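# Move the drink-carton tray from desk to counter

## Task

Carry the tray holding three drink cartons from the desk over to the counter and put it down so its entire bottom rests on the counter, with all three cartons still upright on the tray. Then release it and back the robot away. The robot must not topple or be left leaning, and the result only counts if the tray and cartons stay put without the robot supporting them.

## Robot and tools

ROBOT. A Rainbow Robotics RB-Y1 in a physics simulation: a two-wheel differential base with two rear casters (0.66 m long, 0.58 m wide, front edge 0.10 m ahead of the drive axle), a folding torso (leg with ankle, knee, hip), a head, and two 7-joint arms with parallel grippers. The base can only drive straight or turn in place, never sideways. Each arm is rated for 3 kg. A loose object may occasionally get nudged by something outside the robot.

FRAMES. Base frame: origin on the floor between the drive wheels, x forward, y left, z up. The result reports chest (a spine point 0.08 m under the shoulders; its x is where the chest faces, z along the spine), left_hand and right_hand (midpoint between finger pads; fingers along the hand's -z, closing along its x) in this frame. Hand positions are approximate, worse at full reach. base_odometry is relative to the base pose at scene start and counts wheel rotation, so wheel slip looks like travel; heading is positive leftward, range -3.142 to 3.142.

execute_actions. Argument "actions": a list holding zero or one action. An empty list just reports state and images. An action may contain:
- "base": exactly one of {"translate_m": d} (relative straight drive from the current spot, metres, -3 to 3, forward positive) or {"rotate_rad": d} (relative turn in place, radians, -3.2 to 3.2, left/counter-clockwise positive). Counted from the base position in the latest state report. A move needing over 8.667 s at its top speed is rejected.
- "joints": a dictionary of absolute targets by joint name (radians, grippers in metres). Ranges: torso_squat_rad 0 to 1.2 (larger lowers the chest); torso_shift_rad -0.3 to 0.6 (positive pushes hips forward); torso_pitch_rad -0.2 to 1.4 (positive leans forward); torso_yaw_rad -1.5 to 1.5 (positive left). Per arm (left_ / right_ prefix): shoulder_pitch_rad -2.356 to 2.356 (0 hanging, negative raises forward); shoulder_roll_rad left 0 to 3.141, right -3.141 to 0 (moving away from 0 lifts the arm sideways outward); shoulder_yaw_rad -2.094 to 2.094 (positive turns a bent forearm left, both arms); elbow_rad -2.617 to 0.01 (0 straight, negative bends); forearm_roll_rad -3.141 to 3.141; wrist_pitch_rad -1.57 to 1.919 (negative tips hand forward); hand_roll_rad -2.705 to 2.705 (rolls both positive counter-clockwise seen from above on a hanging arm); gripper_m 0 to 0.1 (pad gap). head_pan_rad -0.523 to 0.523 (positive left, relative to chest); head_tilt_rad -0.35 to 1.57 (positive down). Tolerances: 0.02 rad for joints, 0.004 m for grippers. Torso joints also obey combined limits: squat+shift<=1.52; squat-shift+pitch<=1.57; shift+0.5*pitch-0.4*squat<=0.7; shift+0.3*pitch-0.5*squat<=0.39; breaking one leaves commanded torso joints short and "off_target".
- "speeds": caps for this action only: translate_m 0.05 to 0.4 m/s, rotate_rad 0.1 to 1.509 rad/s (defaults are the maxima).
- "min_time_s": 0.1 to 8, the minimum duration of each arm/head motion in the action.
Joint speed maxima: arms 1 rad/s (forearm_roll, wrist_pitch, hand_roll 1.5), head 1.5, squat and pitch 0.3, shift 0.15, torso yaw 0.6, grippers 0.1 m/s. An action lasts at most 15 s. All motions start together. Joints or base left out may keep pursuing earlier targets. Unknown keys or out-of-range values reject the whole call with no motion. "cameras": list from head_camera, left_wrist_camera, right_wrist_camera, all; omitted/null/all gives every camera, [] gives none. Images come in the order of the "pictures" line.

wait: "seconds" 0 to 10; commands nothing and returns state and images.
zoom_image: "camera" plus "region" [x0, y0, x1, y1] in pixels of that camera's latest full image, at most 504x504. Head image is 896x504, wrist images 644x364.
finished_scene: "scene" integer; ends the scene permanently and reports success. The goal must hold on its own after your last command.

RESULTS. base_status and joint_status per motion: "done" (base: wheels turned the commanded amount, even if slipping); "off_target" (rested away from target, may still push); "contact_stop" (torso or arm hit something firm, a load too heavy, or the torso pinned an arm); "time_out"; "limit_stop_at_<name>"; "limit_stop_at_own_body" (guard stopped it before contact with the robot's torso, head, leg or base); "stopped_with_arm" (torso halted because an arm contact-stopped). After these stops the joint holds where it stopped, and a contact_stop/time_out/stopped_with_arm stops its whole group (torso joints; each arm's seven joints). "joint command not followed" with a "cause:" line means an arm's targets were blocked by the self/arm-to-arm collision check; the gripper still moves and blocked targets may be retried later. on_its_own lists uncommanded parts; "held at" is the held target. If a call reports a stop, later calls in the same reply are skipped. MOTOR HOT warns from 65 °C; at 80 °C an OVER-TEMPERATURE FAULT brakes that arm and stops everything ("limit_stop_at_motor_heat"); resend targets afterward. A torque fault (arm joint contact torque reaching its limit, e.g. elbow 34.2 N m, wrist joints 23.7, shoulders 66.5, held weight included) freezes the robot 10 s.

RECOVERY AND CAUTIONS. After a stop, first back off the arms in a separate action, then the torso. If both hands hold one object and the torso contact-stops right at start with nothing in the way, resend every arm joint at its reported joint_positions value, then retry the torso. To grip, command an opening at least 0.005 m narrower than the object; "off_target" is then expected. The base does not stop on collision and may keep pushing; a bent leg can reach past the base front, and a leg pressing furniture can slide the robot backward unseen in odometry. Never let the arms press or strike each other (grippers and fingers included); the collision check ignores hands and palms. Too much weight far forward can tip the robot with nothing stopping it. Avoid drops, slams and hard shoves. The robot holds its last command while you think, and holding loads heats motors. Camera calibrations are approximate, especially for wrist cameras at long reach.

Each tool is called as name(argument=value, ...) on one line, values as JSON.

## Session

execute_actions(actions=[])

Scene clock: 0.00 s.
base_odometry: x=+0.000 y=+0.000 heading=+0.000 (m, m, rad; odometry frame)
base_status: not commanded
joint_positions: torso_squat_rad=+0.350 torso_shift_rad=+0.000 torso_pitch_rad=-0.001 torso_yaw_rad=+0.000 left_shoulder_pitch_rad=-0.033 left_shoulder_roll_rad=+0.017 left_shoulder_yaw_rad=+0.014 left_elbow_rad=-0.291 left_forearm_roll_rad=-0.012 left_wrist_pitch_rad=+0.003 left_hand_roll_rad=-0.044 left_gripper_m=+0.101 right_shoulder_pitch_rad=+0.002 right_shoulder_roll_rad=+0.003 right_shoulder_yaw_rad=-0.036 right_elbow_rad=-0.272 right_forearm_roll_rad=+0.040 right_wrist_pitch_rad=-0.012 right_hand_roll_rad=+0.011 right_gripper_m=+0.099 head_pan_rad=+0.000 head_tilt_rad=+0.401
joint_status: not commanded
chest: x=-0.2285 y=+0.0009 z=+1.2474 quat_wxyz=(+1.000, -0.001, -0.001, +0.000) (m; base frame)
left_hand: x=-0.0641 y=+0.2329 z=+0.5810 quat_wxyz=(+0.987, +0.012, -0.159, -0.027) (m; base frame)
right_hand: x=-0.0945 y=-0.2225 z=+0.5754 quat_wxyz=(+0.990, -0.005, -0.141, +0.007) (m; base frame)
pictures: head_camera, left_wrist_camera, right_wrist_camera
Images, in order (width x height): head_camera 896x504, left_wrist_camera 644x364, right_wrist_camera 644x364.

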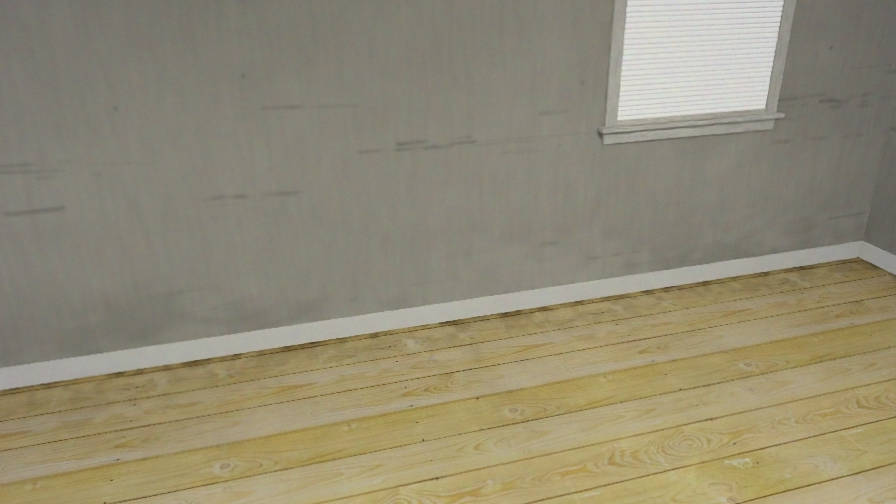

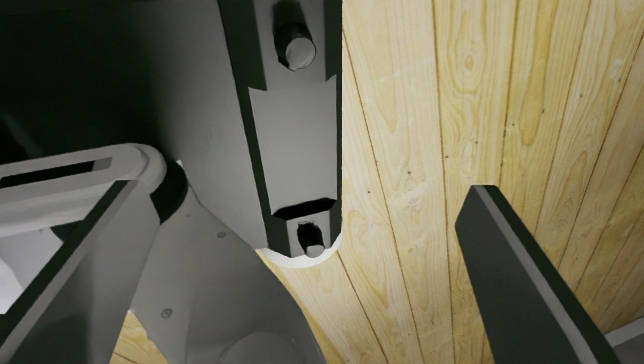

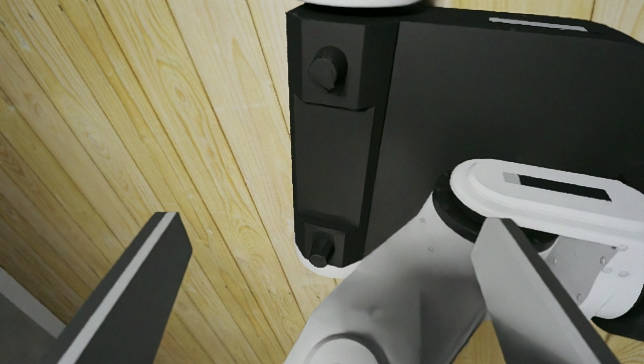

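execute_actions(actions=[{"base":{"rotate_rad":1.6},"joints":{"head_pan_rad":-0.5}}], cameras=["head_camera"])

execute_actions(actions=[{"joints":{"head_pan_rad":0.5}}], cameras=["head_camera"])

execute_actions(actions=[{"base":{"rotate_rad":2.1},"joints":{"head_pan_rad":-0.5}}], cameras=["head_camera"])

execute_actions(actions=[{"joints":{"head_pan_rad":0.5}}], cameras=["head_camera"])

Scene clock: 12.83 s.
base_odometry: x=+0.000 y=+0.000 heading=+1.599 (m, m, rad; odometry frame)
base_status: done
joint_positions: torso_squat_rad=+0.350 torso_shift_rad=+0.000 torso_pitch_rad=-0.001 torso_yaw_rad=+0.000 left_shoulder_pitch_rad=-0.033 left_shoulder_roll_rad=+0.017 left_shoulder_yaw_rad=+0.014 left_elbow_rad=-0.291 left_forearm_roll_rad=-0.012 left_wrist_pitch_rad=+0.003 left_hand_roll_rad=-0.044 left_gripper_m=+0.101 right_shoulder_pitch_rad=+0.002 right_shoulder_roll_rad=+0.003 right_shoulder_yaw_rad=-0.036 right_elbow_rad=-0.272 right_forearm_roll_rad=+0.040 right_wrist_pitch_rad=-0.012 right_hand_roll_rad=+0.011 right_gripper_m=+0.099 head_pan_rad=-0.500 head_tilt_rad=+0.401
joint_status: all done
chest: x=-0.2285 y=+0.0008 z=+1.2474 quat_wxyz=(+1.000, -0.001, -0.001, +0.000) (m; base frame)
left_hand: x=-0.0641 y=+0.2329 z=+0.5810 quat_wxyz=(+0.987, +0.012, -0.159, -0.027) (m; base frame)
right_hand: x=-0.0945 y=-0.2225 z=+0.5754 quat_wxyz=(+0.990, -0.005, -0.141, +0.007) (m; base frame)
pictures: head_camera
camera_calibration (this result's frames):
head_camera: T_world_to_cam=[[-0.519838, -0.853909, -0.0246708, -0.0663118], [-0.315879, 0.218971, -0.923186, 1.32869], [0.793719, -0.472114, -0.383561, 0.663033], [0, 0, 0, 1]] pos_world=[-0.141029, -0.0345413, 1.4793]
Images, in order (width x height): head_camera 896x504.

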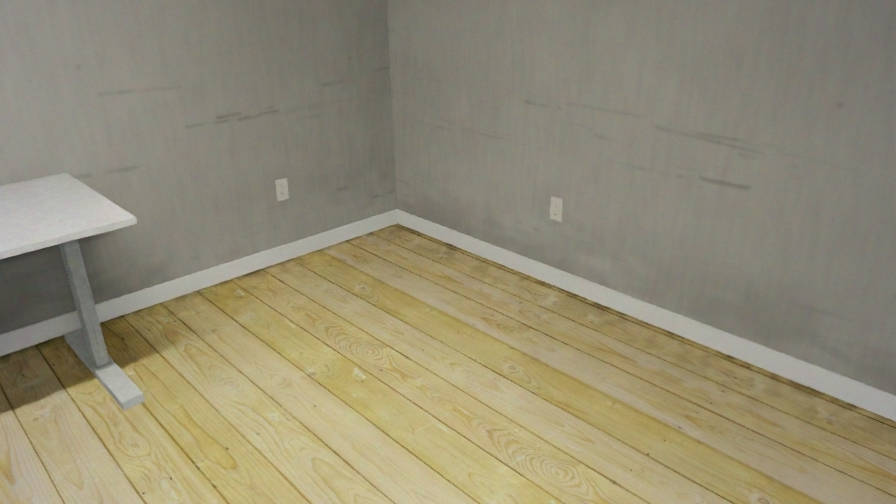

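Scene clock: 14.17 s.
base_odometry: x=+0.000 y=+0.000 heading=+1.599 (m, m, rad; odometry frame)
base_status: not commanded
joint_positions: torso_squat_rad=+0.350 torso_shift_rad=+0.000 torso_pitch_rad=-0.001 torso_yaw_rad=+0.000 left_shoulder_pitch_rad=-0.033 left_shoulder_roll_rad=+0.017 left_shoulder_yaw_rad=+0.014 left_elbow_rad=-0.291 left_forearm_roll_rad=-0.012 left_wrist_pitch_rad=+0.003 left_hand_roll_rad=-0.044 left_gripper_m=+0.101 right_shoulder_pitch_rad=+0.002 right_shoulder_roll_rad=+0.003 right_shoulder_yaw_rad=-0.036 right_elbow_rad=-0.272 right_forearm_roll_rad=+0.040 right_wrist_pitch_rad=-0.012 right_hand_roll_rad=+0.011 right_gripper_m=+0.099 head_pan_rad=+0.500 head_tilt_rad=+0.401
joint_status: all done
chest: x=-0.2285 y=+0.0008 z=+1.2474 quat_wxyz=(+1.000, -0.001, -0.001, +0.000) (m; base frame)
left_hand: x=-0.0641 y=+0.2329 z=+0.5810 quat_wxyz=(+0.987, +0.012, -0.159, -0.027) (m; base frame)
right_hand: x=-0.0945 y=-0.2225 z=+0.5754 quat_wxyz=(+0.990, -0.005, -0.141, +0.007) (m; base frame)
pictures: head_camera
camera_calibration (this result's frames):
head_camera: T_world_to_cam=[[0.437597, -0.898865, -0.0234729, 0.129973], [-0.355329, -0.148888, -0.922807, 1.32038], [0.825984, 0.412159, -0.384546, 0.670175], [0, 0, 0, 1]] pos_world=[-0.141261, 0.0371987, 1.47922]
Images, in order (width x height): head_camera 896x504.

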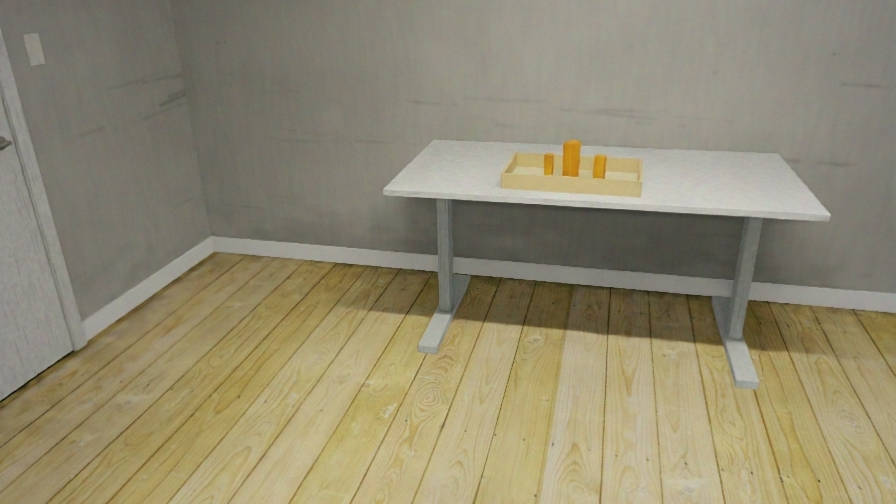

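Scene clock: 18.83 s.
base_odometry: x=+0.000 y=+0.000 heading=-2.584 (m, m, rad; odometry frame)
base_status: done
joint_positions: torso_squat_rad=+0.350 torso_shift_rad=+0.000 torso_pitch_rad=-0.001 torso_yaw_rad=+0.000 left_shoulder_pitch_rad=-0.033 left_shoulder_roll_rad=+0.017 left_shoulder_yaw_rad=+0.014 left_elbow_rad=-0.291 left_forearm_roll_rad=-0.012 left_wrist_pitch_rad=+0.003 left_hand_roll_rad=-0.044 left_gripper_m=+0.101 right_shoulder_pitch_rad=+0.002 right_shoulder_roll_rad=+0.003 right_shoulder_yaw_rad=-0.036 right_elbow_rad=-0.272 right_forearm_roll_rad=+0.040 right_wrist_pitch_rad=-0.012 right_hand_roll_rad=+0.011 right_gripper_m=+0.099 head_pan_rad=-0.500 head_tilt_rad=+0.401
joint_status: all done
chest: x=-0.2286 y=+0.0009 z=+1.2474 quat_wxyz=(+1.000, -0.001, -0.001, +0.000) (m; base frame)
left_hand: x=-0.0642 y=+0.2329 z=+0.5810 quat_wxyz=(+0.987, +0.012, -0.159, -0.027) (m; base frame)
right_hand: x=-0.0946 y=-0.2225 z=+0.5754 quat_wxyz=(+0.990, -0.005, -0.141, +0.007) (m; base frame)
pictures: head_camera
camera_calibration (this result's frames):
head_camera: T_world_to_cam=[[-0.519837, -0.853909, -0.0246724, -0.0663128], [-0.315853, 0.218957, -0.923198, 1.3287], [0.793729, -0.47212, -0.383532, 0.663027], [0, 0, 0, 1]] pos_world=[-0.141062, -0.0345252, 1.47931]
Images, in order (width x height): head_camera 896x504.

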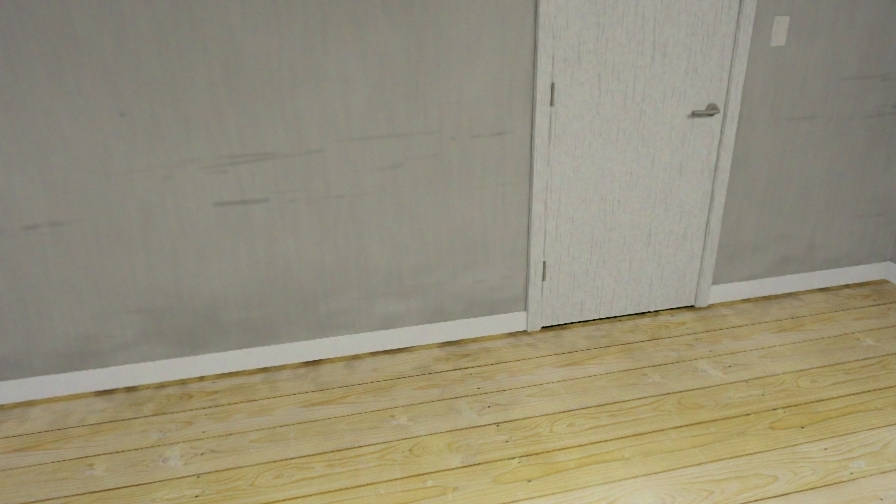

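Scene clock: 20.17 s.
base_odometry: x=+0.000 y=+0.000 heading=-2.584 (m, m, rad; odometry frame)
base_status: not commanded
joint_positions: torso_squat_rad=+0.350 torso_shift_rad=+0.000 torso_pitch_rad=-0.001 torso_yaw_rad=+0.000 left_shoulder_pitch_rad=-0.033 left_shoulder_roll_rad=+0.017 left_shoulder_yaw_rad=+0.014 left_elbow_rad=-0.291 left_forearm_roll_rad=-0.012 left_wrist_pitch_rad=+0.003 left_hand_roll_rad=-0.044 left_gripper_m=+0.101 right_shoulder_pitch_rad=+0.002 right_shoulder_roll_rad=+0.003 right_shoulder_yaw_rad=-0.036 right_elbow_rad=-0.272 right_forearm_roll_rad=+0.040 right_wrist_pitch_rad=-0.012 right_hand_roll_rad=+0.011 right_gripper_m=+0.099 head_pan_rad=+0.500 head_tilt_rad=+0.401
joint_status: all done
chest: x=-0.2286 y=+0.0009 z=+1.2474 quat_wxyz=(+1.000, -0.001, -0.001, +0.000) (m; base frame)
left_hand: x=-0.0642 y=+0.2329 z=+0.5810 quat_wxyz=(+0.987, +0.012, -0.159, -0.027) (m; base frame)
right_hand: x=-0.0946 y=-0.2225 z=+0.5754 quat_wxyz=(+0.990, -0.005, -0.141, +0.007) (m; base frame)
pictures: head_camera
camera_calibration (this result's frames):
head_camera: T_world_to_cam=[[0.437598, -0.898865, -0.0234471, 0.129964], [-0.355304, -0.148902, -0.922815, 1.32039], [0.825995, 0.412153, -0.38453, 0.670174], [0, 0, 0, 1]] pos_world=[-0.141293, 0.037215, 1.47922]
Images, in order (width x height): head_camera 896x504.

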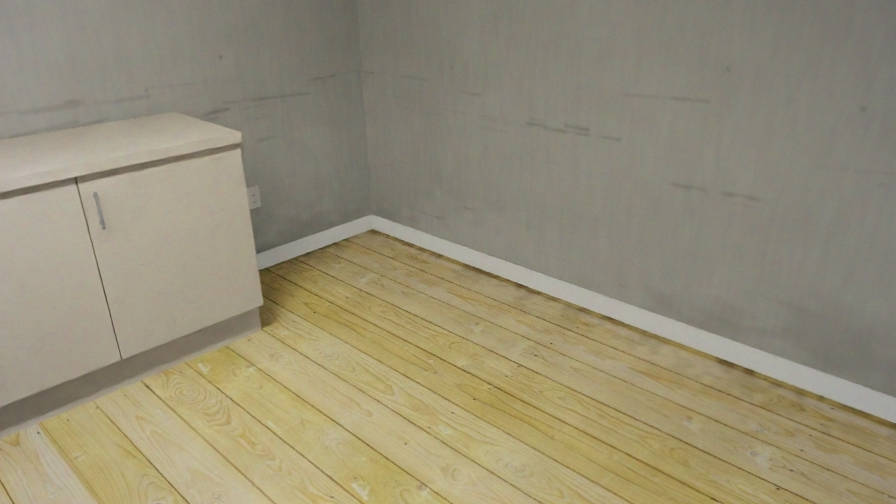

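execute_actions(actions=[{"base":{"rotate_rad":-1.74},"joints":{"head_pan_rad":0.04,"head_tilt_rad":0.6,"left_shoulder_pitch_rad":-0.8,"right_shoulder_pitch_rad":-0.8,"left_shoulder_roll_rad":0.2,"right_shoulder_roll_rad":-0.2,"left_elbow_rad":-1.1,"right_elbow_rad":-1.1,"left_wrist_pitch_rad":1.85,"right_wrist_pitch_rad":1.85,"left_hand_roll_rad":1.57,"right_hand_roll_rad":-1.57}}], cameras=[])

execute_actions(actions=[{"base":{"translate_m":1.2}}], cameras=[])

execute_actions(actions=[{"base":{"rotate_rad":-0.14}}], cameras=["head_camera"])

Scene clock: 34.77 s.
base_odometry: x=+0.000 y=+0.000 heading=+1.959 (m, m, rad; odometry frame)
base_status: done
joint_positions: torso_squat_rad=+0.350 torso_shift_rad=+0.000 torso_pitch_rad=-0.001 torso_yaw_rad=+0.000 left_shoulder_pitch_rad=-0.800 left_shoulder_roll_rad=+0.200 left_shoulder_yaw_rad=+0.014 left_elbow_rad=-1.100 left_forearm_roll_rad=-0.013 left_wrist_pitch_rad=+1.850 left_hand_roll_rad=+1.570 left_gripper_m=+0.101 right_shoulder_pitch_rad=-0.800 right_shoulder_roll_rad=-0.200 right_shoulder_yaw_rad=-0.036 right_elbow_rad=-1.100 right_forearm_roll_rad=+0.040 right_wrist_pitch_rad=+1.850 right_hand_roll_rad=-1.570 right_gripper_m=+0.099 head_pan_rad=+0.040 head_tilt_rad=+0.600
joint_status: all done
chest: x=-0.2286 y=+0.0009 z=+1.2474 quat_wxyz=(+1.000, -0.001, -0.001, +0.000) (m; base frame)
left_hand: x=+0.2508 y=+0.2595 z=+0.9772 quat_wxyz=(+0.736, +0.074, -0.098, +0.666) (m; base frame)
right_hand: x=+0.2516 y=-0.2658 z=+0.9797 quat_wxyz=(+0.727, -0.077, -0.103, -0.674) (m; base frame)
pictures: none
No camera images: the call's "cameras" was empty. Leave "cameras" out to get every camera's image.

Scene clock: 39.33 s.
base_odometry: x=-0.454 y=+1.110 heading=+1.959 (m, m, rad; odometry frame)
base_status: done
joint_positions: torso_squat_rad=+0.350 torso_shift_rad=+0.000 torso_pitch_rad=-0.001 torso_yaw_rad=+0.000 left_shoulder_pitch_rad=-0.800 left_shoulder_roll_rad=+0.200 left_shoulder_yaw_rad=+0.014 left_elbow_rad=-1.100 left_forearm_roll_rad=-0.013 left_wrist_pitch_rad=+1.850 left_hand_roll_rad=+1.570 left_gripper_m=+0.101 right_shoulder_pitch_rad=-0.800 right_shoulder_roll_rad=-0.200 right_shoulder_yaw_rad=-0.036 right_elbow_rad=-1.100 right_forearm_roll_rad=+0.040 right_wrist_pitch_rad=+1.850 right_hand_roll_rad=-1.570 right_gripper_m=+0.099 head_pan_rad=+0.040 head_tilt_rad=+0.600
joint_status: not commanded
chest: x=-0.2285 y=+0.0009 z=+1.2474 quat_wxyz=(+1.000, -0.001, -0.001, +0.000) (m; base frame)
left_hand: x=+0.2508 y=+0.2595 z=+0.9770 quat_wxyz=(+0.736, +0.074, -0.098, +0.666) (m; base frame)
right_hand: x=+0.2516 y=-0.2658 z=+0.9795 quat_wxyz=(+0.727, -0.077, -0.103, -0.674) (m; base frame)
pictures: none
No camera images: the call's "cameras" was empty. Leave "cameras" out to get every camera's image.

Scene clock: 41.23 s.
base_odometry: x=-0.454 y=+1.111 heading=+1.819 (m, m, rad; odometry frame)
base_status: done
joint_positions: torso_squat_rad=+0.350 torso_shift_rad=+0.000 torso_pitch_rad=-0.001 torso_yaw_rad=+0.000 left_shoulder_pitch_rad=-0.800 left_shoulder_roll_rad=+0.200 left_shoulder_yaw_rad=+0.014 left_elbow_rad=-1.100 left_forearm_roll_rad=-0.013 left_wrist_pitch_rad=+1.850 left_hand_roll_rad=+1.570 left_gripper_m=+0.101 right_shoulder_pitch_rad=-0.800 right_shoulder_roll_rad=-0.200 right_shoulder_yaw_rad=-0.036 right_elbow_rad=-1.100 right_forearm_roll_rad=+0.040 right_wrist_pitch_rad=+1.850 right_hand_roll_rad=-1.570 right_gripper_m=+0.099 head_pan_rad=+0.040 head_tilt_rad=+0.600
joint_status: not commanded
chest: x=-0.2285 y=+0.0009 z=+1.2474 quat_wxyz=(+1.000, -0.001, -0.001, +0.000) (m; base frame)
left_hand: x=+0.2508 y=+0.2595 z=+0.9770 quat_wxyz=(+0.736, +0.074, -0.098, +0.666) (m; base frame)
right_hand: x=+0.2516 y=-0.2658 z=+0.9795 quat_wxyz=(+0.727, -0.077, -0.103, -0.674) (m; base frame)
pictures: head_camera
camera_calibration (this result's frames):
head_camera: T_world_to_cam=[[-0.0108792, -0.999842, -0.0140287, 0.0237042], [-0.558879, 0.0177136, -0.82906, 1.14245], [0.829178, -0.00117911, -0.558984, 0.923731], [0, 0, 0, 1]] pos_world=[-0.127189, 0.00455282, 1.46384]
Images, in order (width x height): head_camera 896x504.

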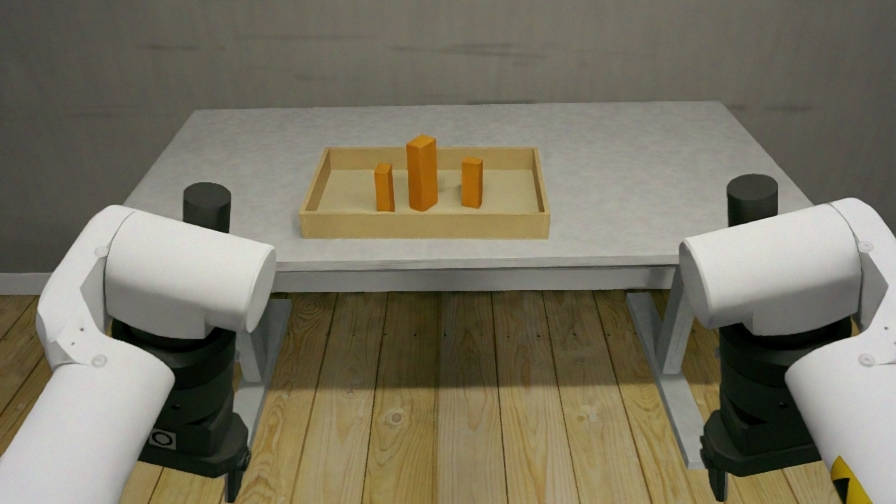

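execute_actions(actions=[{"base":{"rotate_rad":0.04},"joints":{"torso_shift_rad":0.3,"head_tilt_rad":0.9,"left_shoulder_pitch_rad":-1.1,"right_shoulder_pitch_rad":-1.1,"left_shoulder_roll_rad":0.3,"right_shoulder_roll_rad":-0.3,"left_elbow_rad":-0.8,"right_elbow_rad":-0.8,"left_forearm_roll_rad":0.3,"right_forearm_roll_rad":-0.3,"left_shoulder_yaw_rad":0,"right_shoulder_yaw_rad":0}}], cameras=[])

execute_actions(actions=[{"base":{"translate_m":0.6}}])

Scene clock: 54.40 s.
base_odometry: x=-0.454 y=+1.110 heading=+1.859 (m, m, rad; odometry frame)
base_status: done
joint_positions: torso_squat_rad=+0.350 torso_shift_rad=+0.300 torso_pitch_rad=-0.001 torso_yaw_rad=+0.000 left_shoulder_pitch_rad=-1.100 left_shoulder_roll_rad=+0.300 left_shoulder_yaw_rad=+0.000 left_elbow_rad=-0.800 left_forearm_roll_rad=+0.300 left_wrist_pitch_rad=+1.850 left_hand_roll_rad=+1.570 left_gripper_m=+0.101 right_shoulder_pitch_rad=-1.100 right_shoulder_roll_rad=-0.300 right_shoulder_yaw_rad=+0.000 right_elbow_rad=-0.800 right_forearm_roll_rad=-0.300 right_wrist_pitch_rad=+1.850 right_hand_roll_rad=-1.570 right_gripper_m=+0.099 head_pan_rad=+0.040 head_tilt_rad=+0.900
joint_status: all done
chest: x=-0.0340 y=+0.0008 z=+1.2180 quat_wxyz=(+1.000, -0.001, +0.000, +0.000) (m; base frame)
left_hand: x=+0.4833 y=+0.2223 z=+1.0187 quat_wxyz=(+0.754, +0.006, -0.021, +0.656) (m; base frame)
right_hand: x=+0.4834 y=-0.2207 z=+1.0192 quat_wxyz=(+0.754, -0.007, -0.022, -0.656) (m; base frame)
pictures: none
No camera images: the call's "cameras" was empty. Leave "cameras" out to get every camera's image.

Scene clock: 57.47 s.
base_odometry: x=-0.624 y=+1.686 heading=+1.858 (m, m, rad; odometry frame)
base_status: done
joint_positions: torso_squat_rad=+0.350 torso_shift_rad=+0.300 torso_pitch_rad=-0.001 torso_yaw_rad=+0.000 left_shoulder_pitch_rad=-1.100 left_shoulder_roll_rad=+0.300 left_shoulder_yaw_rad=+0.000 left_elbow_rad=-0.800 left_forearm_roll_rad=+0.300 left_wrist_pitch_rad=+1.850 left_hand_roll_rad=+1.570 left_gripper_m=+0.101 right_shoulder_pitch_rad=-1.100 right_shoulder_roll_rad=-0.300 right_shoulder_yaw_rad=+0.000 right_elbow_rad=-0.800 right_forearm_roll_rad=-0.300 right_wrist_pitch_rad=+1.850 right_hand_roll_rad=-1.570 right_gripper_m=+0.099 head_pan_rad=+0.040 head_tilt_rad=+0.900
joint_status: not commanded
chest: x=-0.0340 y=+0.0008 z=+1.2180 quat_wxyz=(+1.000, -0.001, -0.001, +0.000) (m; base frame)
left_hand: x=+0.4832 y=+0.2223 z=+1.0187 quat_wxyz=(+0.754, +0.006, -0.021, +0.656) (m; base frame)
right_hand: x=+0.4834 y=-0.2207 z=+1.0192 quat_wxyz=(+0.754, -0.006, -0.022, -0.656) (m; base frame)
pictures: head_camera, left_wrist_camera, right_wrist_camera
camera_calibration (this result's frames):
head_camera: T_world_to_cam=[[-0.0130966, -0.999913, 0.00179797, 0.0029141], [-0.778803, 0.00907277, -0.627203, 0.937842], [0.627132, -0.00961448, -0.778854, 1.0554], [0, 0, 0, 1]] pos_world=[0.068558, 0.00455214, 1.41021]
left_wrist_camera: T_world_to_cam=[[0.108809, 0.993583, 0.0308887, -0.307325], [0.712619, -0.0996289, 0.694441, -1.00378], [0.693062, -0.0535494, -0.718886, 0.499584], [0, 0, 0, 1]] pos_world=[0.402509, 0.2321, 1.0657]
right_wrist_camera: T_world_to_cam=[[-0.125218, 0.988096, -0.0893711, 0.373717], [0.755613, 0.153354, 0.636813, -0.944894], [0.642938, 0.0122102, -0.765821, 0.559642], [0, 0, 0, 1]] pos_world=[0.400955, -0.231198, 1.06371]
Images, in order (width x height): head_camera 896x504, left_wrist_camera 644x364, right_wrist_camera 644x364.

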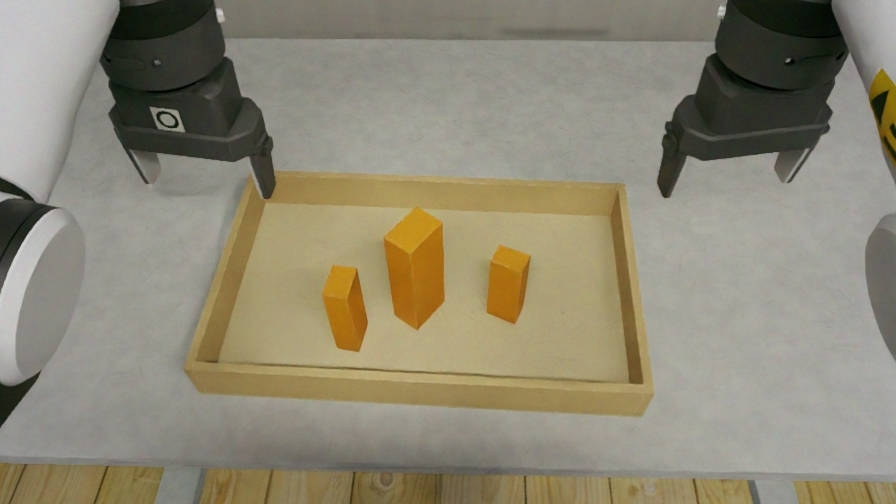

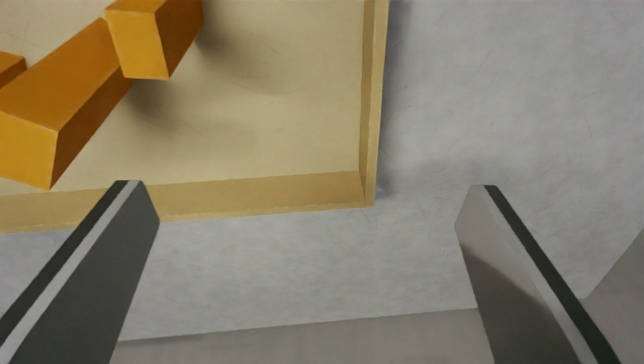

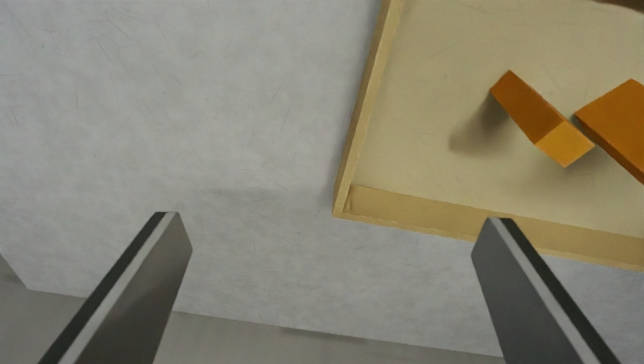

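execute_actions(actions=[{"base":{"translate_m":0.1},"joints":{"torso_squat_rad":0.75,"left_shoulder_roll_rad":0.4,"right_shoulder_roll_rad":-0.23,"left_hand_roll_rad":1.57,"right_hand_roll_rad":-1.83,"head_tilt_rad":0.8}}])

Scene clock: 66.63 s.
base_odometry: x=-0.652 y=+1.782 heading=+1.857 (m, m, rad; odometry frame)
base_status: done
joint_positions: torso_squat_rad=+0.750 torso_shift_rad=+0.300 torso_pitch_rad=-0.001 torso_yaw_rad=+0.000 left_shoulder_pitch_rad=-1.100 left_shoulder_roll_rad=+0.400 left_shoulder_yaw_rad=+0.000 left_elbow_rad=-0.800 left_forearm_roll_rad=+0.300 left_wrist_pitch_rad=+1.850 left_hand_roll_rad=+1.570 left_gripper_m=+0.101 right_shoulder_pitch_rad=-1.100 right_shoulder_roll_rad=-0.230 right_shoulder_yaw_rad=+0.000 right_elbow_rad=-0.800 right_forearm_roll_rad=-0.300 right_wrist_pitch_rad=+1.850 right_hand_roll_rad=-1.830 right_gripper_m=+0.099 head_pan_rad=+0.040 head_tilt_rad=+0.800
joint_status: all done
chest: x=-0.0771 y=+0.0007 z=+1.0792 quat_wxyz=(+1.000, -0.001, -0.001, +0.000) (m; base frame)
left_hand: x=+0.4460 y=+0.2783 z=+0.8973 quat_wxyz=(+0.725, +0.014, -0.047, +0.687) (m; base frame)
right_hand: x=+0.4333 y=-0.1819 z=+0.8702 quat_wxyz=(+0.685, +0.000, -0.004, -0.729) (m; base frame)
pictures: head_camera, left_wrist_camera, right_wrist_camera
camera_calibration (this result's frames):
head_camera: T_world_to_cam=[[-0.0128712, -0.999911, -0.00353462, 0.00933621], [-0.712218, 0.011649, -0.701862, 0.91643], [0.70184, -0.00651641, -0.712305, 0.893338], [0, 0, 0, 1]] pos_world=[0.0258373, 0.00448127, 1.27957]
left_wrist_camera: T_world_to_cam=[[0.0234398, 0.996657, 0.0782649, -0.360444], [0.698181, -0.0723517, 0.712256, -0.904503], [0.715537, 0.0379479, -0.697543, 0.386461], [0, 0, 0, 1]] pos_world=[0.363428, 0.279131, 0.94202]
right_wrist_camera: T_world_to_cam=[[0.0742699, 0.995772, -0.0540613, 0.199949], [0.778353, -0.0239934, 0.627368, -0.851997], [0.623418, -0.0886733, -0.776844, 0.476954], [0, 0, 0, 1]] pos_world=[0.350963, -0.177253, 0.915843]
Images, in order (width x height): head_camera 896x504, left_wrist_camera 644x364, right_wrist_camera 644x364.

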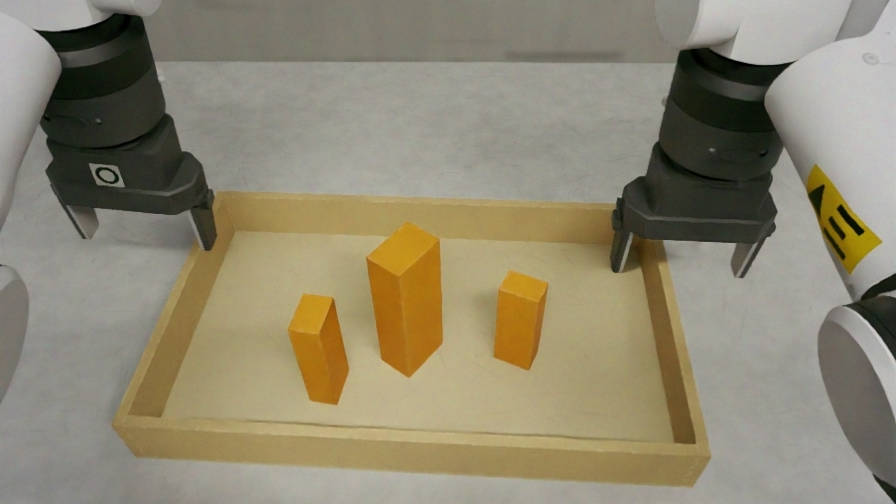

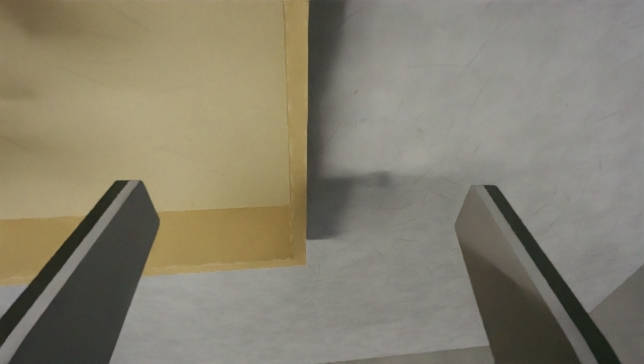

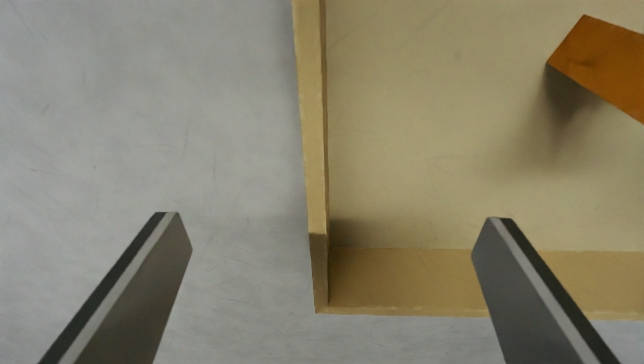

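Good. Level the left hand and descend by about 0.08.

execute_actions(actions=[{"joints":{"torso_squat_rad":0.91,"left_shoulder_pitch_rad":-1.04,"left_shoulder_roll_rad":0.385,"left_forearm_roll_rad":0.36,"right_shoulder_roll_rad":-0.25,"right_hand_roll_rad":-1.78}}])

Scene clock: 74.17 s.
base_odometry: x=-0.652 y=+1.782 heading=+1.857 (m, m, rad; odometry frame)
base_status: not commanded
joint_positions: torso_squat_rad=+0.910 torso_shift_rad=+0.300 torso_pitch_rad=-0.001 torso_yaw_rad=+0.000 left_shoulder_pitch_rad=-1.040 left_shoulder_roll_rad=+0.385 left_shoulder_yaw_rad=+0.000 left_elbow_rad=-0.800 left_forearm_roll_rad=+0.360 left_wrist_pitch_rad=+1.850 left_hand_roll_rad=+1.570 left_gripper_m=+0.101 right_shoulder_pitch_rad=-1.100 right_shoulder_roll_rad=-0.250 right_shoulder_yaw_rad=+0.000 right_elbow_rad=-0.800 right_forearm_roll_rad=-0.300 right_wrist_pitch_rad=+1.850 right_hand_roll_rad=-1.780 right_gripper_m=+0.099 head_pan_rad=+0.040 head_tilt_rad=+0.800
joint_status: all done
chest: x=-0.1015 y=+0.0007 z=+1.0004 quat_wxyz=(+1.000, -0.001, -0.001, +0.000) (m; base frame)
left_hand: x=+0.4035 y=+0.2672 z=+0.7861 quat_wxyz=(+0.730, +0.012, -0.001, +0.684) (m; base frame)
right_hand: x=+0.4112 y=-0.1930 z=+0.7942 quat_wxyz=(+0.697, -0.002, -0.009, -0.717) (m; base frame)
pictures: head_camera, left_wrist_camera, right_wrist_camera
camera_calibration (this result's frames):
head_camera: T_world_to_cam=[[-0.0128779, -0.999911, -0.00353839, 0.00868395], [-0.712198, 0.0116562, -0.701882, 0.843711], [0.701861, -0.00651876, -0.712284, 0.854263], [0, 0, 0, 1]] pos_world=[0.00142669, 0.00441743, 1.20069]
left_wrist_camera: T_world_to_cam=[[0.035566, 0.999296, 0.0119738, -0.29314], [0.74269, -0.0344462, 0.668749, -0.790275], [0.668691, -0.0148919, -0.743392, 0.408776], [0, 0, 0, 1]] pos_world=[0.32401, 0.271799, 0.835887]
right_wrist_camera: T_world_to_cam=[[0.0414525, 0.997148, -0.0630722, 0.229498], [0.775117, 0.00773872, 0.63177, -0.78337], [0.630457, -0.0750768, -0.772585, 0.427029], [0, 0, 0, 1]] pos_world=[0.328467, -0.190721, 0.839302]
Images, in order (width x height): head_camera 896x504, left_wrist_camera 644x364, right_wrist_camera 644x364.

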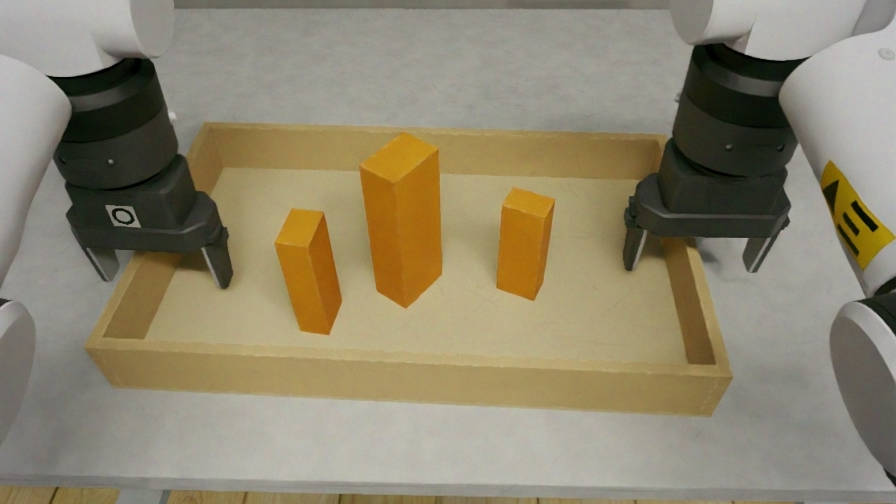

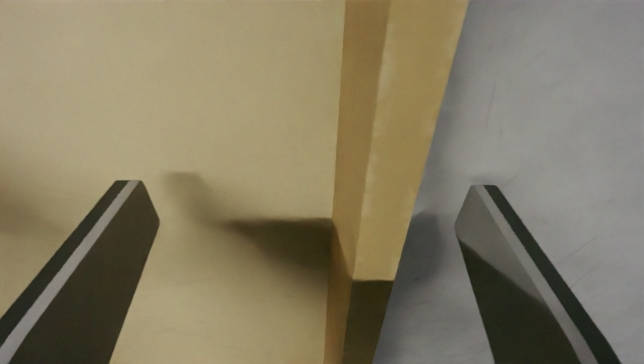

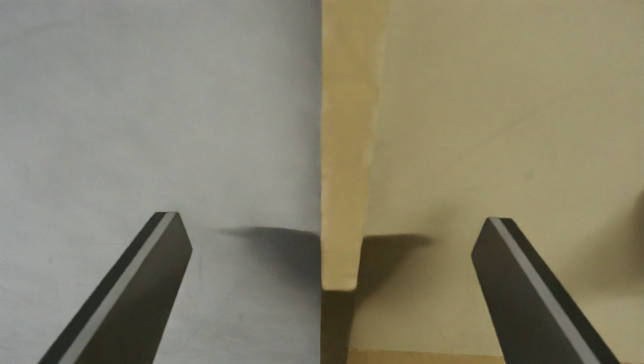

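execute_actions(actions=[{"base":{"translate_m":0.04},"joints":{"torso_squat_rad":0.945,"left_shoulder_roll_rad":0.42,"left_hand_roll_rad":1.55}}])

execute_actions(actions=[{"joints":{"left_gripper_m":0,"right_gripper_m":0}}], cameras=[])

execute_actions(actions=[{"joints":{"torso_squat_rad":0.2}}], cameras=["head_camera"])

Scene clock: 82.70 s.
base_odometry: x=-0.664 y=+1.820 heading=+1.856 (m, m, rad; odometry frame)
base_status: done
joint_positions: torso_squat_rad=+0.945 torso_shift_rad=+0.300 torso_pitch_rad=-0.001 torso_yaw_rad=+0.000 left_shoulder_pitch_rad=-1.040 left_shoulder_roll_rad=+0.420 left_shoulder_yaw_rad=+0.000 left_elbow_rad=-0.800 left_forearm_roll_rad=+0.360 left_wrist_pitch_rad=+1.850 left_hand_roll_rad=+1.550 left_gripper_m=+0.101 right_shoulder_pitch_rad=-1.100 right_shoulder_roll_rad=-0.250 right_shoulder_yaw_rad=+0.000 right_elbow_rad=-0.800 right_forearm_roll_rad=-0.300 right_wrist_pitch_rad=+1.850 right_hand_roll_rad=-1.780 right_gripper_m=+0.099 head_pan_rad=+0.040 head_tilt_rad=+0.800
joint_status: all done
chest: x=-0.1072 y=+0.0007 z=+0.9816 quat_wxyz=(+1.000, -0.001, -0.001, +0.000) (m; base frame)
left_hand: x=+0.3991 y=+0.2866 z=+0.7734 quat_wxyz=(+0.727, +0.015, -0.011, +0.687) (m; base frame)
right_hand: x=+0.4054 y=-0.1930 z=+0.7753 quat_wxyz=(+0.697, -0.002, -0.009, -0.717) (m; base frame)
pictures: head_camera, left_wrist_camera, right_wrist_camera
camera_calibration (this result's frames):
head_camera: T_world_to_cam=[[-0.0128824, -0.999911, -0.00353566, 0.00852768], [-0.712358, 0.0116589, -0.701719, 0.826337], [0.701698, -0.00652115, -0.712445, 0.845053], [0, 0, 0, 1]] pos_world=[-0.00421413, 0.00440342, 1.18194]
left_wrist_camera: T_world_to_cam=[[0.0269623, 0.999196, 0.0296562, -0.322439], [0.736709, -0.0399143, 0.675031, -0.77876], [0.675672, 0.00364766, -0.737194, 0.389634], [0, 0, 0, 1]] pos_world=[0.319149, 0.289675, 0.822484]
right_wrist_camera: T_world_to_cam=[[0.0414865, 0.997145, -0.0630949, 0.228591], [0.775332, 0.00770108, 0.631507, -0.766857], [0.63019, -0.0751184, -0.772799, 0.416325], [0, 0, 0, 1]] pos_world=[0.322721, -0.190759, 0.820434]
Images, in order (width x height): head_camera 896x504, left_wrist_camera 644x364, right_wrist_camera 644x364.

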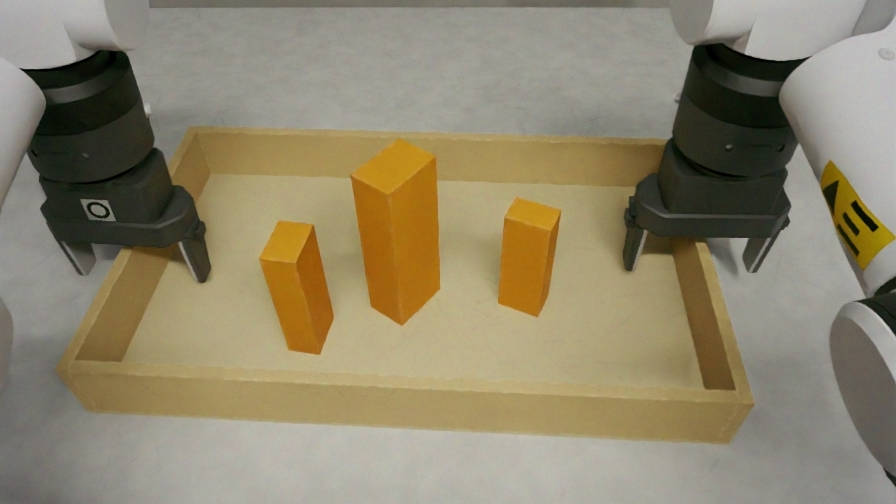

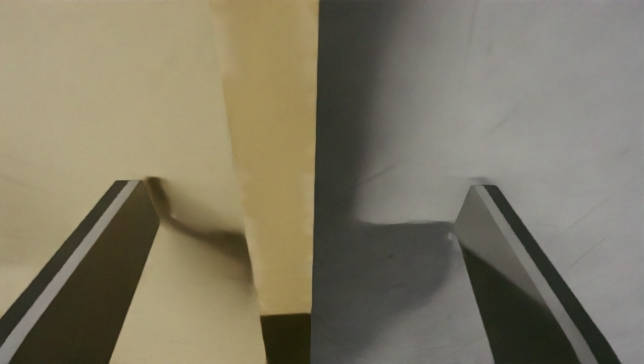

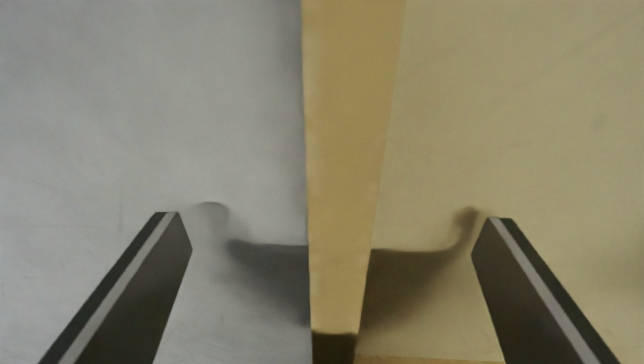

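Scene clock: 84.20 s.
base_odometry: x=-0.664 y=+1.820 heading=+1.856 (m, m, rad; odometry frame)
base_status: not commanded
joint_positions: torso_squat_rad=+0.945 torso_shift_rad=+0.300 torso_pitch_rad=-0.001 torso_yaw_rad=+0.000 left_shoulder_pitch_rad=-1.040 left_shoulder_roll_rad=+0.417 left_shoulder_yaw_rad=+0.000 left_elbow_rad=-0.800 left_forearm_roll_rad=+0.361 left_wrist_pitch_rad=+1.850 left_hand_roll_rad=+1.550 left_gripper_m=+0.012 right_shoulder_pitch_rad=-1.100 right_shoulder_roll_rad=-0.247 right_shoulder_yaw_rad=+0.000 right_elbow_rad=-0.800 right_forearm_roll_rad=-0.301 right_wrist_pitch_rad=+1.850 right_hand_roll_rad=-1.780 right_gripper_m=+0.009 head_pan_rad=+0.040 head_tilt_rad=+0.800
joint_status: left_gripper_m off_target (ended at +0.012, target +0.000); right_gripper_m off_target (ended at +0.009, target +0.000)
chest: x=-0.1072 y=+0.0007 z=+0.9816 quat_wxyz=(+1.000, -0.001, -0.001, +0.000) (m; base frame)
left_hand: x=+0.3992 y=+0.2848 z=+0.7732 quat_wxyz=(+0.727, +0.015, -0.010, +0.686) (m; base frame)
right_hand: x=+0.4053 y=-0.1912 z=+0.7752 quat_wxyz=(+0.698, -0.001, -0.008, -0.716) (m; base frame)
pictures: none
No camera images: the call's "cameras" was empty. Leave "cameras" out to get every camera's image.

Scene clock: 87.53 s.
base_odometry: x=-0.663 y=+1.820 heading=+1.856 (m, m, rad; odometry frame)
base_status: not commanded
joint_positions: torso_squat_rad=+0.200 torso_shift_rad=+0.300 torso_pitch_rad=-0.001 torso_yaw_rad=+0.000 left_shoulder_pitch_rad=-1.040 left_shoulder_roll_rad=+0.417 left_shoulder_yaw_rad=+0.000 left_elbow_rad=-0.800 left_forearm_roll_rad=+0.361 left_wrist_pitch_rad=+1.850 left_hand_roll_rad=+1.550 left_gripper_m=+0.012 right_shoulder_pitch_rad=-1.100 right_shoulder_roll_rad=-0.247 right_shoulder_yaw_rad=+0.000 right_elbow_rad=-0.800 right_forearm_roll_rad=-0.301 right_wrist_pitch_rad=+1.850 right_hand_roll_rad=-1.780 right_gripper_m=+0.009 head_pan_rad=+0.040 head_tilt_rad=+0.800
joint_status: all done
chest: x=-0.0252 y=+0.0009 z=+1.2453 quat_wxyz=(+1.000, -0.001, +0.000, +0.000) (m; base frame)
left_hand: x=+0.4809 y=+0.2849 z=+1.0363 quat_wxyz=(+0.727, +0.015, -0.009, +0.686) (m; base frame)
right_hand: x=+0.4870 y=-0.1910 z=+1.0383 quat_wxyz=(+0.698, -0.001, -0.008, -0.716) (m; base frame)
pictures: head_camera
camera_calibration (this result's frames):
head_camera: T_world_to_cam=[[-0.0128949, -0.999911, -0.00352756, 0.0107039], [-0.712798, 0.0116663, -0.701273, 1.06914], [0.701251, -0.00652838, -0.712884, 0.975934], [0, 0, 0, 1]] pos_world=[0.0778442, 0.00460132, 1.44552]
Images, in order (width x height): head_camera 896x504.

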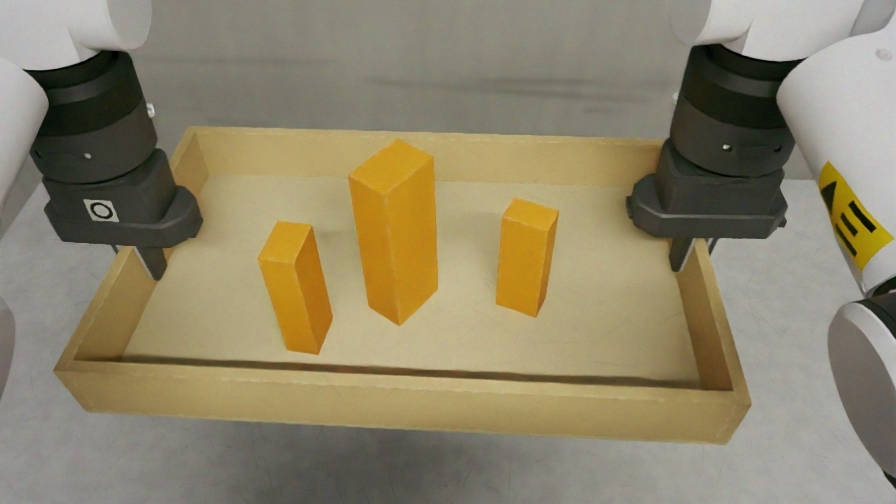

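execute_actions(actions=[{"base":{"translate_m":-1.2},"joints":{"head_tilt_rad":0.3}}], cameras=[])

execute_actions(actions=[{"base":{"rotate_rad":3.0},"speeds":{"rotate_rad":0.8}}], cameras=["head_camera"])

Scene clock: 101.63 s.
base_odometry: x=-0.326 y=+0.668 heading=+1.855 (m, m, rad; odometry frame)
base_status: done
joint_positions: torso_squat_rad=+0.200 torso_shift_rad=+0.300 torso_pitch_rad=-0.001 torso_yaw_rad=+0.000 left_shoulder_pitch_rad=-1.040 left_shoulder_roll_rad=+0.417 left_shoulder_yaw_rad=+0.000 left_elbow_rad=-0.800 left_forearm_roll_rad=+0.361 left_wrist_pitch_rad=+1.850 left_hand_roll_rad=+1.550 left_gripper_m=+0.012 right_shoulder_pitch_rad=-1.100 right_shoulder_roll_rad=-0.247 right_shoulder_yaw_rad=+0.000 right_elbow_rad=-0.800 right_forearm_roll_rad=-0.301 right_wrist_pitch_rad=+1.850 right_hand_roll_rad=-1.780 right_gripper_m=+0.009 head_pan_rad=+0.040 head_tilt_rad=+0.300
joint_status: all done
chest: x=-0.0254 y=+0.0009 z=+1.2453 quat_wxyz=(+1.000, -0.001, +0.000, +0.000) (m; base frame)
left_hand: x=+0.4808 y=+0.2848 z=+1.0364 quat_wxyz=(+0.728, +0.015, -0.009, +0.686) (m; base frame)
right_hand: x=+0.4868 y=-0.1910 z=+1.0384 quat_wxyz=(+0.698, -0.001, -0.008, -0.716) (m; base frame)
pictures: none
No camera images: the call's "cameras" was empty. Leave "cameras" out to get every camera's image.

Scene clock: 107.33 s.
base_odometry: x=-0.326 y=+0.668 heading=-1.429 (m, m, rad; odometry frame)
base_status: done
joint_positions: torso_squat_rad=+0.200 torso_shift_rad=+0.300 torso_pitch_rad=-0.001 torso_yaw_rad=+0.000 left_shoulder_pitch_rad=-1.040 left_shoulder_roll_rad=+0.417 left_shoulder_yaw_rad=+0.000 left_elbow_rad=-0.800 left_forearm_roll_rad=+0.361 left_wrist_pitch_rad=+1.850 left_hand_roll_rad=+1.550 left_gripper_m=+0.012 right_shoulder_pitch_rad=-1.100 right_shoulder_roll_rad=-0.247 right_shoulder_yaw_rad=+0.000 right_elbow_rad=-0.800 right_forearm_roll_rad=-0.301 right_wrist_pitch_rad=+1.850 right_hand_roll_rad=-1.780 right_gripper_m=+0.009 head_pan_rad=+0.040 head_tilt_rad=+0.300
joint_status: not commanded
chest: x=-0.0254 y=+0.0009 z=+1.2453 quat_wxyz=(+1.000, -0.001, +0.000, +0.000) (m; base frame)
left_hand: x=+0.4808 y=+0.2848 z=+1.0364 quat_wxyz=(+0.728, +0.015, -0.009, +0.686) (m; base frame)
right_hand: x=+0.4868 y=-0.1910 z=+1.0384 quat_wxyz=(+0.698, -0.001, -0.008, -0.716) (m; base frame)
pictures: head_camera
camera_calibration (this result's frames):
head_camera: T_world_to_cam=[[-0.00411529, -0.999586, -0.0284857, 0.0468061], [-0.28953, 0.0284569, -0.956746, 1.43975], [0.95716, 0.00431018, -0.289527, 0.365074], [0, 0, 0, 1]] pos_world=[0.0676097, 0.00424236, 1.48451]
Images, in order (width x height): head_camera 896x504.

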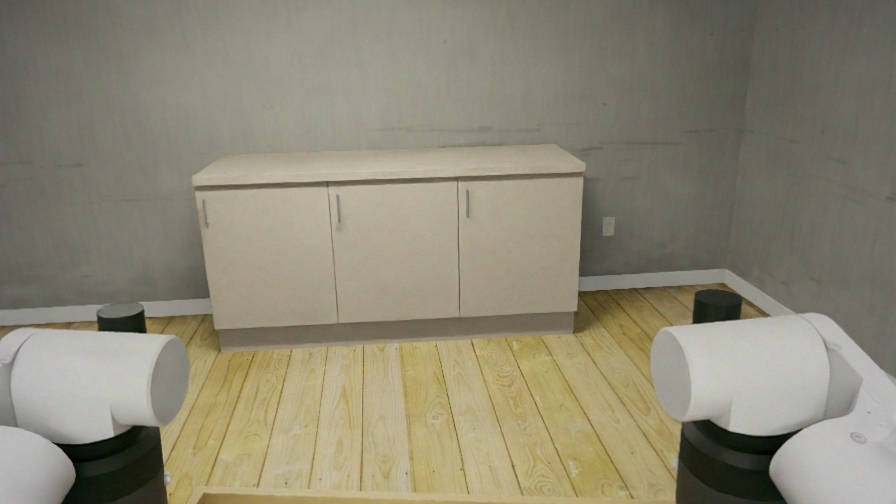

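execute_actions(actions=[{"base":{"rotate_rad":0.11},"joints":{"torso_squat_rad":0.05,"torso_shift_rad":0.4,"head_tilt_rad":1.0}}], cameras=[])

execute_actions(actions=[{"base":{"translate_m":2.85}}], cameras=["head_camera"])

Scene clock: 118.70 s.
base_odometry: x=-0.326 y=+0.668 heading=-1.320 (m, m, rad; odometry frame)
base_status: done
joint_positions: torso_squat_rad=+0.050 torso_shift_rad=+0.400 torso_pitch_rad=+0.000 torso_yaw_rad=+0.000 left_shoulder_pitch_rad=-1.040 left_shoulder_roll_rad=+0.417 left_shoulder_yaw_rad=+0.000 left_elbow_rad=-0.800 left_forearm_roll_rad=+0.361 left_wrist_pitch_rad=+1.850 left_hand_roll_rad=+1.550 left_gripper_m=+0.012 right_shoulder_pitch_rad=-1.100 right_shoulder_roll_rad=-0.247 right_shoulder_yaw_rad=+0.000 right_elbow_rad=-0.800 right_forearm_roll_rad=-0.301 right_wrist_pitch_rad=+1.850 right_hand_roll_rad=-1.780 right_gripper_m=+0.009 head_pan_rad=+0.040 head_tilt_rad=+1.000
joint_status: all done
chest: x=+0.0444 y=+0.0009 z=+1.2338 quat_wxyz=(+1.000, -0.001, +0.000, +0.000) (m; base frame)
left_hand: x=+0.5504 y=+0.2848 z=+1.0246 quat_wxyz=(+0.728, +0.015, -0.009, +0.686) (m; base frame)
right_hand: x=+0.5565 y=-0.1910 z=+1.0266 quat_wxyz=(+0.698, -0.001, -0.007, -0.716) (m; base frame)
pictures: none
No camera images: the call's "cameras" was empty. Leave "cameras" out to get every camera's image.

Scene clock: 127.20 s.
base_odometry: x=+0.382 y=-2.092 heading=-1.320 (m, m, rad; odometry frame)
base_status: done
joint_positions: torso_squat_rad=+0.050 torso_shift_rad=+0.400 torso_pitch_rad=-0.001 torso_yaw_rad=+0.000 left_shoulder_pitch_rad=-1.040 left_shoulder_roll_rad=+0.417 left_shoulder_yaw_rad=+0.000 left_elbow_rad=-0.800 left_forearm_roll_rad=+0.361 left_wrist_pitch_rad=+1.850 left_hand_roll_rad=+1.550 left_gripper_m=+0.012 right_shoulder_pitch_rad=-1.100 right_shoulder_roll_rad=-0.247 right_shoulder_yaw_rad=+0.000 right_elbow_rad=-0.800 right_forearm_roll_rad=-0.301 right_wrist_pitch_rad=+1.850 right_hand_roll_rad=-1.780 right_gripper_m=+0.009 head_pan_rad=+0.040 head_tilt_rad=+1.000
joint_status: not commanded
chest: x=+0.0443 y=+0.0009 z=+1.2338 quat_wxyz=(+1.000, -0.001, +0.000, +0.000) (m; base frame)
left_hand: x=+0.5504 y=+0.2848 z=+1.0247 quat_wxyz=(+0.728, +0.015, -0.009, +0.686) (m; base frame)
right_hand: x=+0.5565 y=-0.1910 z=+1.0267 quat_wxyz=(+0.698, -0.001, -0.008, -0.716) (m; base frame)
pictures: head_camera
camera_calibration (this result's frames):
head_camera: T_world_to_cam=[[-0.0127787, -0.999893, 0.0071494, -0.00376302], [-0.837798, 0.00680362, -0.545937, 0.89618], [0.54583, -0.0129661, -0.837795, 1.10838], [0, 0, 0, 1]] pos_world=[0.145781, 0.00451159, 1.41788]
Images, in order (width x height): head_camera 896x504.

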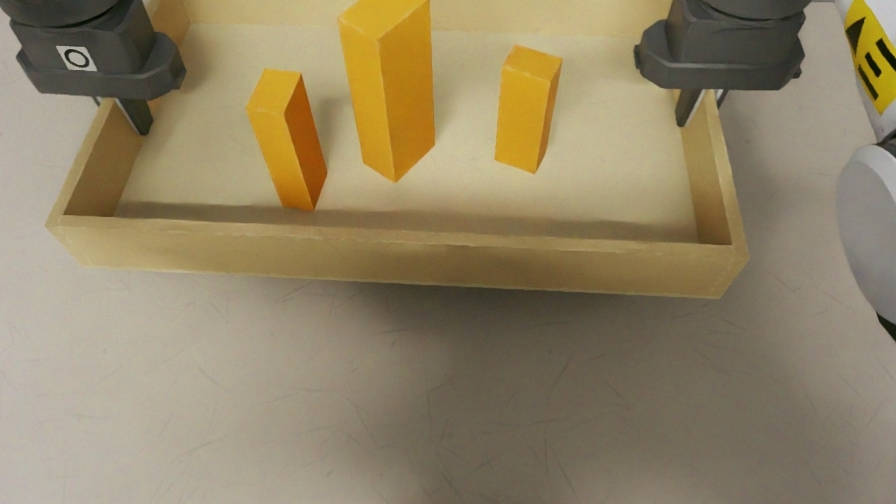

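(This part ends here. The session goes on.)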